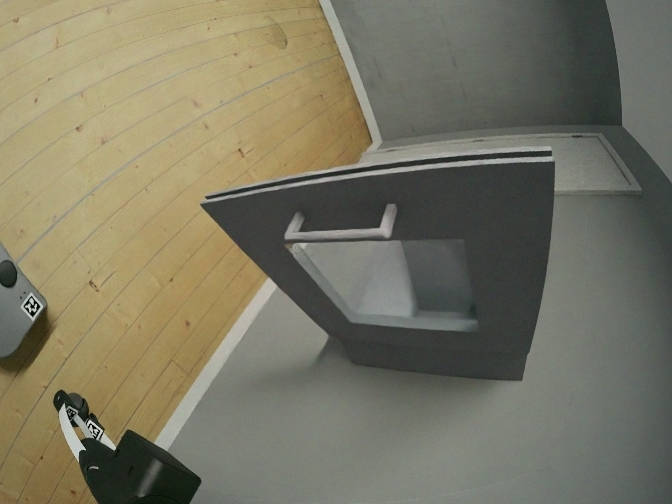

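Call:
execute_actions(
  actions=[
    {"r1":{"joints":{"arm_m":0.3,"head_pan_rad":-1.2}}},
  ],
  cameras=[],
)

Call:
execute_actions(
  actions=[
    {"r1":{"base":{"translate_m":0.55}}},
  ],
  cameras=["r1_head_camera","r1_nav_camera"],
)

Scene clock: 298.40 s.
r1.base_odometry: x=-0.290 y=-0.234 heading=-1.974 (m, m, rad; r1's odometry frame)
r1.turned_by_wheels: +0.000 (rad since the last result)
r1.turned_by_imu: -0.001 (rad since the last result)
r1.base_tilt: forward=+0.8 right=+0.9 (deg)
r1.lidar_m: 2.87 1.69 1.24 3.37 2.58 1.95 1.90 1.28 0.97 0.94 0.99 1.41
r1.head_depth_mm: 746 800 863 934 1054 1141 1245 / 773 833 904 983 1082 1203 1271 / 801 867 942 1032 1144 1277 1310 / 836 905 990 1087 1207 1358 1304 / 870 947 1035 1137 1282 1443 1301 / 892 887 945 1014 1347 1496 1294 / 925 691 752 834 807 1517 1292
r1.base_status: not commanded
r1.joint_positions: lift_m=+1.000 arm_m=+0.300 wrist_yaw_rad=+0.000 wrist_pitch_rad=-1.494 wrist_roll_rad=+1.566 gripper_m=+0.000 head_pan_rad=-1.193 head_tilt_rad=-0.507
r1.joint_status: all done
r1.motor_effort: left_wheel=-2(2) right_wheel=+2(3) lift_m=+20(20) arm_m=+3(4) wrist_yaw_rad=+0(0) wrist_pitch_rad=-2(2) wrist_roll_rad=+2(3) gripper_m=-2(3) head_pan_rad=-3(21) head_tilt_rad=+3(3) (%)
r1.hand_pose: x=-0.0215 y=-0.4399 z=+0.8818 quat_wxyz=(+0.002, +0.001, -0.733, -0.680) (m; r1's base frame)
r1.wrist_depth_mm: 585 821 - - 999 973 935 / 595 846 - - - - 968 / 585 847 - - - - 994 / 593 846 - - - - - / 588 849 - - - - - / 594 845 - - - - - / 608 871 - - - - -
r2.base_odometry: x=+0.000 y=+0.000 heading=+0.000 (m, m, rad; r2's odometry frame)
r2.turned_by_wheels: +0.000 (rad since the last result)
r2.turned_by_imu: -0.003 (rad since the last result)
r2.base_tilt: forward=-0.2 right=+1.0 (deg)
r2.lidar_m: 2.01 0.98 0.78 0.78 0.85 0.82 0.81 0.88 1.34 3.49 2.49 2.12
r2.head_depth_mm: 3083 3253 3457 3141 2187 1659 1349 / 3312 3493 3754 3139 2161 1653 1352 / 3576 3840 - 3179 2207 1664 1350 / 3839 - - 2952 2186 1672 1346 / - - - 2640 2199 1680 1351 / - - - 2526 2220 1689 1357 / 3732 - - 2322 2214 1676 1356
r2.base_status: not commanded
r2.joint_positions: lift_m=+0.333 arm_m=-0.002 wrist_yaw_rad=+3.053 wrist_pitch_rad=-0.339 wrist_roll_rad=-0.001 gripper_m=+0.037 head_pan_rad=-0.993 head_tilt_rad=-0.395
r2.joint_status: not commanded
r2.motor_effort: left_wheel=+0(0) right_wheel=+0(1) lift_m=+24(24) arm_m=+1(1) wrist_yaw_rad=+0(1) wrist_pitch_rad=+5(4) wrist_roll_rad=+1(1) gripper_m=+0(0) head_pan_rad=-2(2) head_tilt_rad=-2(2) (%)
r2.hand_pose: x=-0.0007 y=+0.0901 z=+0.3635 quat_wxyz=(+0.150, +0.701, +0.089, +0.692) (m; r2's base frame)
r2.wrist_depth_mm: 725 - 730 723 713 712 706 / 785 798 790 774 778 767 754 / 849 859 855 858 836 824 821 / 826 875 881 880 845 858 861 / 685 684 - 701 718 725 731 / 575 577 - 587 593 588 592 / 487 495 - 510 500 506 506
pictures: none
No camera images: the call's "cameras" was empty. Leave "cameras" out to get every camera's image.

Scene clock: 305.17 s.
r1.base_odometry: x=-0.505 y=-0.740 heading=-1.974 (m, m, rad; r1's odometry frame)
r1.turned_by_wheels: +0.000 (rad since the last result)
r1.turned_by_imu: -0.002 (rad since the last result)
r1.base_tilt: forward=+0.8 right=+0.9 (deg)
r1.lidar_m: 2.32 2.44 1.01 1.00 3.34 2.51 2.45 1.32 0.99 0.97 1.02 1.44
r1.head_depth_mm: 759 399 546 612 693 1178 1256 / 780 326 372 1186 890 638 1294 / 816 289 307 1121 971 1241 569 / 848 - - 295 330 1309 477 / 886 - - - 288 306 346 / 922 - - - - - 295 / 965 - - - - - 1203
r1.base_status: done
r1.joint_positions: lift_m=+1.000 arm_m=+0.300 wrist_yaw_rad=+0.002 wrist_pitch_rad=-1.495 wrist_roll_rad=+1.567 gripper_m=+0.000 head_pan_rad=-1.193 head_tilt_rad=-0.507
r1.joint_status: not commanded
r1.motor_effort: left_wheel=+0(13) right_wheel=+0(22) lift_m=+20(20) arm_m=+3(4) wrist_yaw_rad=-2(9) wrist_pitch_rad=-2(2) wrist_roll_rad=+2(3) gripper_m=-3(3) head_pan_rad=-3(3) head_tilt_rad=+3(2) (%)
r1.hand_pose: x=-0.0216 y=-0.4397 z=+0.8818 quat_wxyz=(+0.003, +0.002, -0.733, -0.680) (m; r1's base frame)
r1.wrist_depth_mm: 611 846 - - 961 968 952 / 610 877 - - - - 993 / 612 894 - - - - - / 357 867 - - - - 996 / 259 292 345 - - - - / 235 240 255 - - - - / 388 855 240 236 251 295 -
r2.base_odometry: x=+0.000 y=+0.000 heading=+0.000 (m, m, rad; r2's odometry frame)
r2.turned_by_wheels: +0.000 (rad since the last result)
r2.turned_by_imu: -0.002 (rad since the last result)
r2.base_tilt: forward=-0.1 right=+1.1 (deg)
r2.lidar_m: 2.01 0.98 0.78 0.78 0.85 0.82 0.81 0.88 1.35 3.51 2.49 2.12
r2.head_depth_mm: 3127 3255 3480 3112 2174 1662 1338 / 3326 3543 3740 3138 2152 1660 1339 / 3572 3860 - 3191 2196 1653 1347 / 3849 - - 2917 2204 1666 1349 / - - - 2656 2202 1686 1355 / - - - 2557 2207 1674 1359 / 3807 - - 2329 2206 1690 1358
r2.base_status: not commanded
r2.joint_positions: lift_m=+0.333 arm_m=-0.002 wrist_yaw_rad=+3.053 wrist_pitch_rad=-0.339 wrist_roll_rad=-0.001 gripper_m=+0.037 head_pan_rad=-0.993 head_tilt_rad=-0.395
r2.joint_status: not commanded
r2.motor_effort: left_wheel=+0(0) right_wheel=-1(1) lift_m=+24(24) arm_m=+1(0) wrist_yaw_rad=+0(0) wrist_pitch_rad=+5(4) wrist_roll_rad=+1(1) gripper_m=-1(0) head_pan_rad=-2(2) head_tilt_rad=-2(2) (%)
r2.hand_pose: x=-0.0007 y=+0.0901 z=+0.3635 quat_wxyz=(+0.150, +0.701, +0.089, +0.692) (m; r2's base frame)
r2.wrist_depth_mm: 733 - 724 716 724 708 695 / 802 784 782 776 775 760 755 / 849 860 839 835 831 837 826 / 826 863 888 874 869 848 863 / 690 695 - 707 710 716 723 / 574 578 - 580 593 590 589 / 494 495 - 511 501 504 506
pictures: r1_head_camera (sideways: a quarter turn clockwise sets it upright), r1_nav_camera (sideways: a quarter turn counterclockwise sets it upright)
camera_calibration (this result's frames):
r1_head_camera: T_world_to_cam=[[-0.181272, 0.422873, -0.887873, 1.17795], [0.935216, 0.353352, -0.0226447, 0.0254766], [0.304156, -0.834458, -0.459531, 0.550701], [0, 0, 0, 1]] pos_world=[0.0222041, -0.0475877, 1.29951]
r1_nav_camera: T_world_to_cam=[[0.213943, -0.472259, 0.855102, -1.08159], [-0.911478, -0.411348, 0.000867793, 0.0517435], [0.351335, -0.779593, -0.518459, 0.626824], [0, 0, 0, 1]] pos_world=[0.0583373, -0.000838852, 1.24981]
Images, in order (width x height): r1_head_camera 896x504, r1_nav_camera 672x504.

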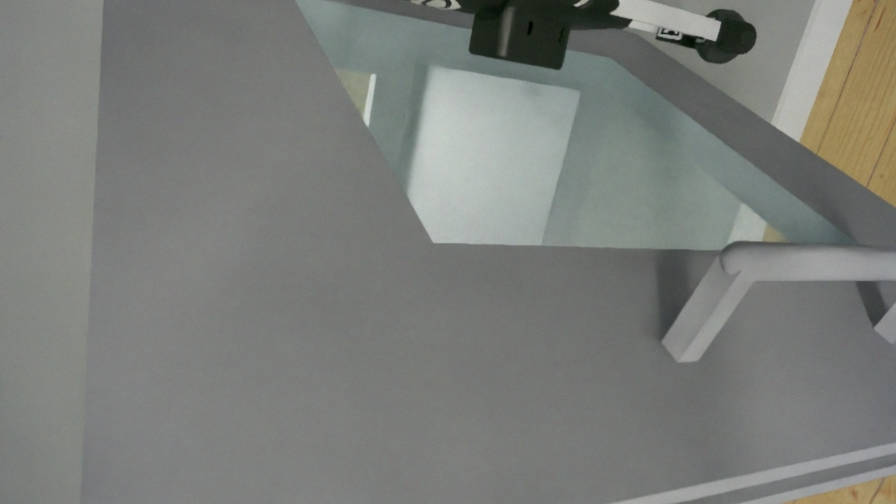

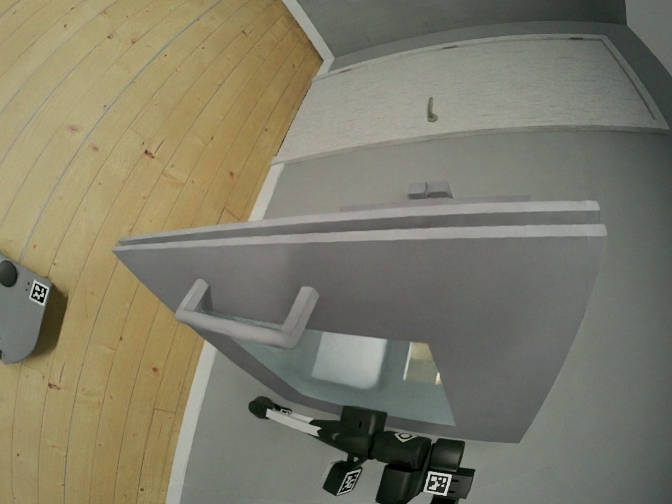

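Call:
execute_actions(
  actions=[
    {"r1":{"base":{"translate_m":0.2},"joints":{"arm_m":0.38,"head_pan_rad":-1.57}}},
  ],
  cameras=["r1_head_camera","r1_nav_camera"],
)

Scene clock: 310.83 s.
r1.base_odometry: x=-0.584 y=-0.924 heading=-1.974 (m, m, rad; r1's odometry frame)
r1.turned_by_wheels: +0.000 (rad since the last result)
r1.turned_by_imu: -0.011 (rad since the last result)
r1.base_tilt: forward=+0.8 right=+0.9 (deg)
r1.lidar_m: 2.12 2.23 1.16 0.98 3.51 2.72 2.65 1.34 1.00 0.98 1.02 1.41
r1.head_depth_mm: 785 838 - 1047 1149 1293 1310 / 786 593 - 757 1098 1297 1309 / 783 544 - 729 777 1301 1301 / 778 512 2929 - 890 1300 1304 / 778 477 2969 1170 896 710 1301 / 780 448 1305 1160 959 647 1295 / 782 422 971 1049 917 603 1264
r1.base_status: done
r1.joint_positions: lift_m=+1.000 arm_m=+0.380 wrist_yaw_rad=+0.002 wrist_pitch_rad=-1.499 wrist_roll_rad=+1.566 gripper_m=+0.000 head_pan_rad=-1.563 head_tilt_rad=-0.506
r1.joint_status: all done
r1.motor_effort: left_wheel=+1(24) right_wheel=+1(23) lift_m=+21(22) arm_m=+3(7) wrist_yaw_rad=-3(9) wrist_pitch_rad=+0(5) wrist_roll_rad=+2(3) gripper_m=-2(2) head_pan_rad=-2(19) head_tilt_rad=+2(1) (%)
r1.hand_pose: x=-0.0216 y=-0.5187 z=+0.8818 quat_wxyz=(+0.003, +0.002, -0.732, -0.682) (m; r1's base frame)
r1.wrist_depth_mm: 225 764 - - 965 980 954 / 197 280 - - - - 977 / 217 233 - - - - 990 / 319 224 318 - - - - / 329 353 259 - - - - / 334 796 233 - - - - / 348 786 240 300 - - -
r2.base_odometry: x=+0.000 y=+0.000 heading=+0.000 (m, m, rad; r2's odometry frame)
r2.turned_by_wheels: +0.000 (rad since the last result)
r2.turned_by_imu: -0.001 (rad since the last result)
r2.base_tilt: forward=-0.1 right=+1.0 (deg)
r2.lidar_m: 2.01 0.98 0.79 0.78 0.85 0.82 0.81 0.88 1.35 3.51 2.49 2.12
r2.head_depth_mm: 3063 3285 3477 3143 2164 1653 1339 / 3305 3526 3791 3155 2174 1670 1349 / 3564 3808 - 3171 2203 1669 1349 / 3806 - - 2973 2215 1673 1352 / - - - 2668 2212 1685 1356 / - - - 2530 2199 1680 1357 / 3729 - - 2335 2219 1691 1360
r2.base_status: not commanded
r2.joint_positions: lift_m=+0.333 arm_m=-0.002 wrist_yaw_rad=+3.053 wrist_pitch_rad=-0.339 wrist_roll_rad=-0.001 gripper_m=+0.037 head_pan_rad=-0.993 head_tilt_rad=-0.395
r2.joint_status: not commanded
r2.motor_effort: left_wheel=+0(0) right_wheel=-1(1) lift_m=+24(24) arm_m=+0(1) wrist_yaw_rad=+0(0) wrist_pitch_rad=+5(4) wrist_roll_rad=+1(0) gripper_m=-1(0) head_pan_rad=-2(2) head_tilt_rad=-2(2) (%)
r2.hand_pose: x=-0.0007 y=+0.0901 z=+0.3635 quat_wxyz=(+0.150, +0.701, +0.089, +0.692) (m; r2's base frame)
r2.wrist_depth_mm: 728 - 723 712 718 704 704 / 794 807 774 778 768 756 756 / 864 862 851 835 827 825 812 / 824 882 884 866 868 857 871 / 690 694 - 717 719 710 727 / 577 577 - 587 591 588 593 / 492 496 - 517 501 503 509
pictures: r1_head_camera (sideways: a quarter turn clockwise sets it upright), r1_nav_camera (sideways: a quarter turn counterclockwise sets it upright)
camera_calibration (this result's frames):
r1_head_camera: T_world_to_cam=[[-0.0160666, 0.459368, -0.888101, 1.17724], [0.999705, -0.00879822, -0.0226365, 0.0250726], [-0.0182122, -0.888203, -0.459091, 0.552095], [0, 0, 0, 1]] pos_world=[0.00390396, -0.0501919, 1.29954]
r1_nav_camera: T_world_to_cam=[[0.0286661, -0.517243, 0.855359, -1.08079], [-0.998548, -0.0538677, 0.000890667, 0.0522449], [0.0456155, -0.854142, -0.518036, 0.628138], [0, 0, 0, 1]] pos_world=[0.0544984, -0.0196995, 1.24982]
Images, in order (width x height): r1_head_camera 896x504, r1_nav_camera 672x504.

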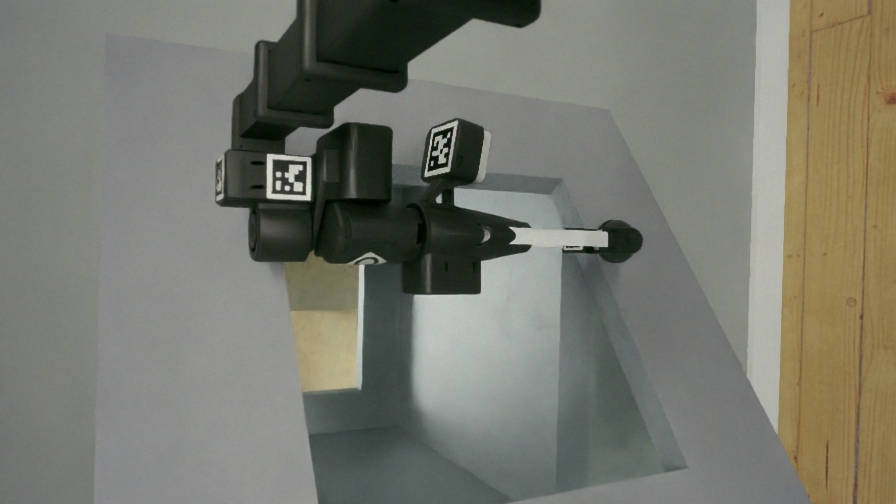

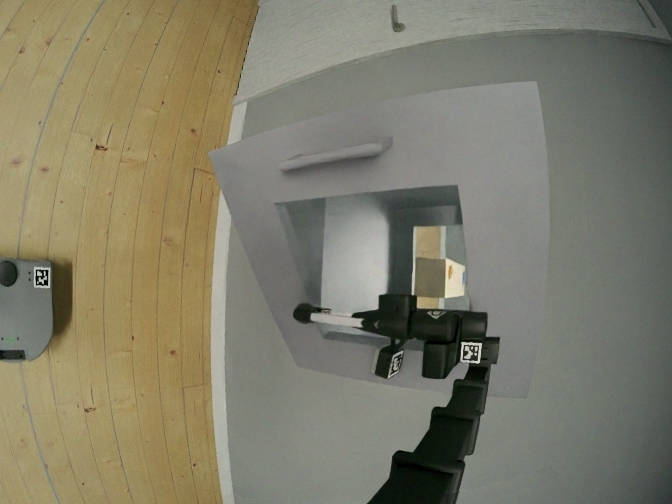

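Mostly closed. Retract slightly, move on to mid-door, then push.

Call:
execute_actions(
  actions=[
    {"r1":{"base":{"translate_m":0.17}}},
  ],
  cameras=[],
)

Call:
execute_actions(
  actions=[
    {"r1":{"joints":{"arm_m":0.52}}},
  ],
  cameras=["r1_head_camera","r1_nav_camera"],
)

Scene clock: 317.63 s.
r1.base_odometry: x=-0.651 y=-1.080 heading=-1.974 (m, m, rad; r1's odometry frame)
r1.turned_by_wheels: +0.000 (rad since the last result)
r1.turned_by_imu: -0.001 (rad since the last result)
r1.base_tilt: forward=+0.9 right=+0.9 (deg)
r1.lidar_m: 1.96 2.05 1.07 0.99 3.50 2.90 2.82 1.35 1.01 0.98 1.03 1.42
r1.head_depth_mm: 787 554 - 957 812 1302 1311 / 788 520 1299 1124 774 1306 1310 / 789 489 - 1122 892 1309 1308 / 781 469 2965 - 904 716 1302 / 784 446 487 543 603 664 1299 / 783 425 461 497 541 618 1293 / 786 405 439 479 543 1297 1297
r1.base_status: done
r1.joint_positions: lift_m=+1.000 arm_m=+0.380 wrist_yaw_rad=+0.001 wrist_pitch_rad=-1.498 wrist_roll_rad=+1.566 gripper_m=+0.000 head_pan_rad=-1.563 head_tilt_rad=-0.506
r1.joint_status: not commanded
r1.motor_effort: left_wheel=+0(6) right_wheel=+1(15) lift_m=+21(21) arm_m=+3(4) wrist_yaw_rad=-1(2) wrist_pitch_rad=-1(1) wrist_roll_rad=+2(3) gripper_m=-3(2) head_pan_rad=-4(2) head_tilt_rad=+2(3) (%)
r1.hand_pose: x=-0.0215 y=-0.5189 z=+0.8818 quat_wxyz=(+0.002, +0.001, -0.732, -0.681) (m; r1's base frame)
r1.wrist_depth_mm: 306 204 - - 975 964 933 / 309 211 314 - - - 957 / 310 698 246 - - - 997 / 317 790 220 - - - - / 326 782 224 - - - - / 338 782 - - - - - / 345 801 - 233 - - -
r2.base_odometry: x=+0.000 y=+0.000 heading=+0.000 (m, m, rad; r2's odometry frame)
r2.turned_by_wheels: +0.000 (rad since the last result)
r2.turned_by_imu: -0.002 (rad since the last result)
r2.base_tilt: forward=-0.1 right=+1.0 (deg)
r2.lidar_m: 2.01 0.98 0.79 0.78 0.85 0.82 0.81 0.88 1.35 3.51 2.49 2.12
r2.head_depth_mm: 3094 3253 3484 3143 2162 1646 1346 / 3270 3552 3771 3175 2163 1661 1342 / 3584 3808 - 3189 2182 1676 1346 / 3805 - - 2953 2210 1675 1351 / - - - 2637 2213 1669 1355 / - - - 2530 2216 1687 1356 / 3765 - - 2345 2217 1676 1362
r2.base_status: not commanded
r2.joint_positions: lift_m=+0.333 arm_m=-0.002 wrist_yaw_rad=+3.053 wrist_pitch_rad=-0.339 wrist_roll_rad=-0.001 gripper_m=+0.037 head_pan_rad=-0.993 head_tilt_rad=-0.395
r2.joint_status: not commanded
r2.motor_effort: left_wheel=+0(0) right_wheel=-2(1) lift_m=+24(24) arm_m=+1(1) wrist_yaw_rad=+0(0) wrist_pitch_rad=+4(4) wrist_roll_rad=+1(0) gripper_m=+0(1) head_pan_rad=-3(2) head_tilt_rad=-2(2) (%)
r2.hand_pose: x=-0.0007 y=+0.0901 z=+0.3635 quat_wxyz=(+0.150, +0.701, +0.089, +0.692) (m; r2's base frame)
r2.wrist_depth_mm: 743 - 725 722 719 712 711 / 792 805 783 781 761 761 757 / 850 842 845 846 823 833 829 / 826 867 884 867 893 855 848 / 688 693 - 703 712 718 720 / 580 584 - 588 587 599 590 / 494 495 - 514 498 503 506
pictures: none
No camera images: the call's "cameras" was empty. Leave "cameras" out to get every camera's image.

Scene clock: 319.93 s.
r1.base_odometry: x=-0.651 y=-1.080 heading=-1.974 (m, m, rad; r1's odometry frame)
r1.turned_by_wheels: +0.000 (rad since the last result)
r1.turned_by_imu: +0.000 (rad since the last result)
r1.base_tilt: forward=+0.8 right=+0.9 (deg)
r1.lidar_m: 1.95 2.05 1.07 0.99 3.53 2.90 2.82 1.35 1.01 0.98 1.03 1.42
r1.head_depth_mm: 787 628 - 768 848 1299 1315 / 788 616 1296 1125 840 1304 1307 / 791 608 3744 1120 847 1304 1302 / 792 608 - 1114 837 1308 1299 / 785 609 1291 1170 827 1317 1304 / 786 604 661 723 806 1319 1295 / 786 600 647 728 1138 1328 1293
r1.base_status: not commanded
r1.joint_positions: lift_m=+1.000 arm_m=+0.520 wrist_yaw_rad=+0.001 wrist_pitch_rad=-1.497 wrist_roll_rad=+1.566 gripper_m=+0.000 head_pan_rad=-1.563 head_tilt_rad=-0.506
r1.joint_status: all done
r1.motor_effort: left_wheel=+0(0) right_wheel=+2(2) lift_m=+21(21) arm_m=+3(5) wrist_yaw_rad=-1(1) wrist_pitch_rad=-1(1) wrist_roll_rad=+2(3) gripper_m=-2(3) head_pan_rad=-3(2) head_tilt_rad=+3(2) (%)
r1.hand_pose: x=-0.0215 y=-0.6591 z=+0.8818 quat_wxyz=(+0.002, +0.002, -0.732, -0.681) (m; r1's base frame)
r1.wrist_depth_mm: 287 282 214 - 980 982 944 / 294 288 208 - - - - / 304 301 214 - - - - / 311 308 220 - - - - / 323 319 231 - - - - / 337 324 234 - - - - / 347 339 250 - - - -
r2.base_odometry: x=+0.000 y=+0.000 heading=+0.000 (m, m, rad; r2's odometry frame)
r2.turned_by_wheels: +0.000 (rad since the last result)
r2.turned_by_imu: -0.001 (rad since the last result)
r2.base_tilt: forward=+0.0 right=+1.1 (deg)
r2.lidar_m: 2.01 0.98 0.79 0.78 0.85 0.82 0.81 0.88 1.35 3.49 2.49 2.12
r2.head_depth_mm: 3112 3315 3490 3134 2188 1659 1341 / 3324 3454 3702 3124 2173 1657 1346 / 3516 3796 - 3190 2175 1666 1347 / 3832 - - 2952 2198 1661 1356 / - - - 2664 2207 1683 1355 / - - - 2510 2227 1679 1355 / 3810 - - 2354 2204 1696 1369
r2.base_status: not commanded
r2.joint_positions: lift_m=+0.333 arm_m=-0.002 wrist_yaw_rad=+3.053 wrist_pitch_rad=-0.339 wrist_roll_rad=-0.001 gripper_m=+0.037 head_pan_rad=-0.993 head_tilt_rad=-0.395
r2.joint_status: not commanded
r2.motor_effort: left_wheel=+0(0) right_wheel=-2(2) lift_m=+24(24) arm_m=+0(1) wrist_yaw_rad=+0(0) wrist_pitch_rad=+4(4) wrist_roll_rad=+1(0) gripper_m=+0(0) head_pan_rad=-3(3) head_tilt_rad=-2(2) (%)
r2.hand_pose: x=-0.0007 y=+0.0901 z=+0.3635 quat_wxyz=(+0.150, +0.701, +0.089, +0.692) (m; r2's base frame)
r2.wrist_depth_mm: 725 - 727 709 716 710 712 / 799 798 780 786 766 764 747 / 850 868 854 838 830 826 825 / 829 873 870 872 868 862 866 / 693 703 - 708 712 722 719 / 577 581 - 581 588 589 593 / 487 490 - 513 495 505 510
pictures: r1_head_camera (sideways: a quarter turn clockwise sets it upright), r1_nav_camera (sideways: a quarter turn counterclockwise sets it upright)
camera_calibration (this result's frames):
r1_head_camera: T_world_to_cam=[[-0.016047, 0.458893, -0.888347, 1.17756], [0.999705, -0.00884513, -0.0226277, 0.0250611], [-0.0182412, -0.888447, -0.458616, 0.551477], [0, 0, 0, 1]] pos_world=[0.00390222, -0.0501931, 1.29956]
r1_nav_camera: T_world_to_cam=[[0.0286446, -0.516786, 0.855635, -1.08115], [-0.99855, -0.0538324, 0.000915363, 0.0522127], [0.0455879, -0.85442, -0.517578, 0.627543], [0, 0, 0, 1]] pos_world=[0.0544979, -0.0197291, 1.24983]
Images, in order (width x height): r1_head_camera 896x504, r1_nav_camera 672x504.

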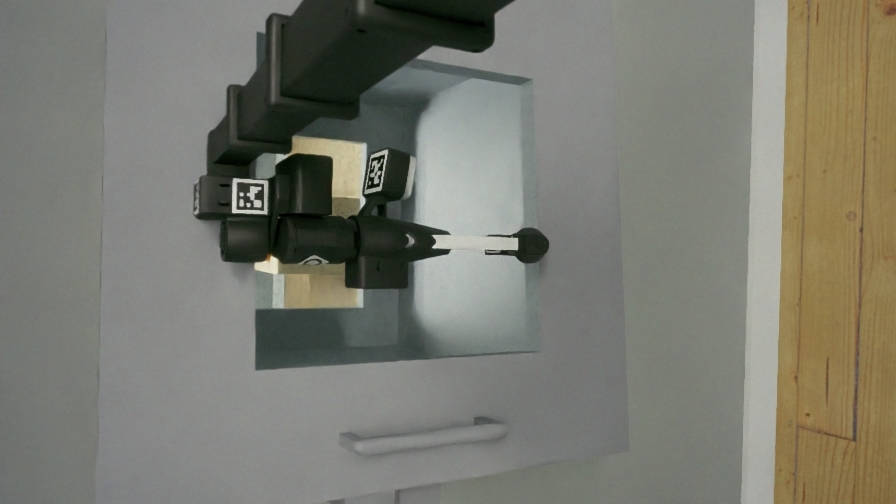

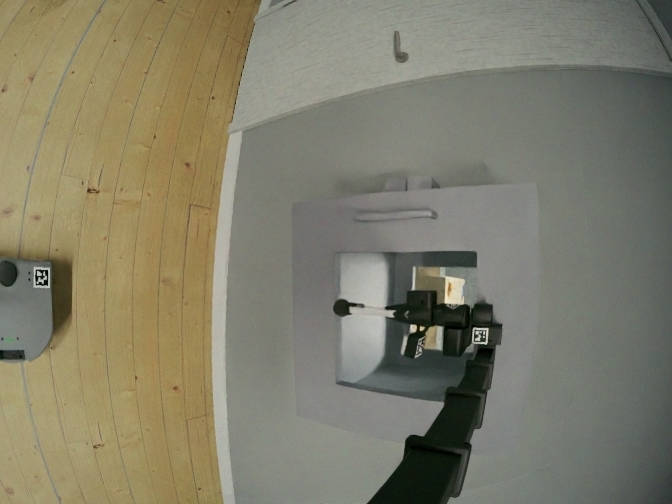

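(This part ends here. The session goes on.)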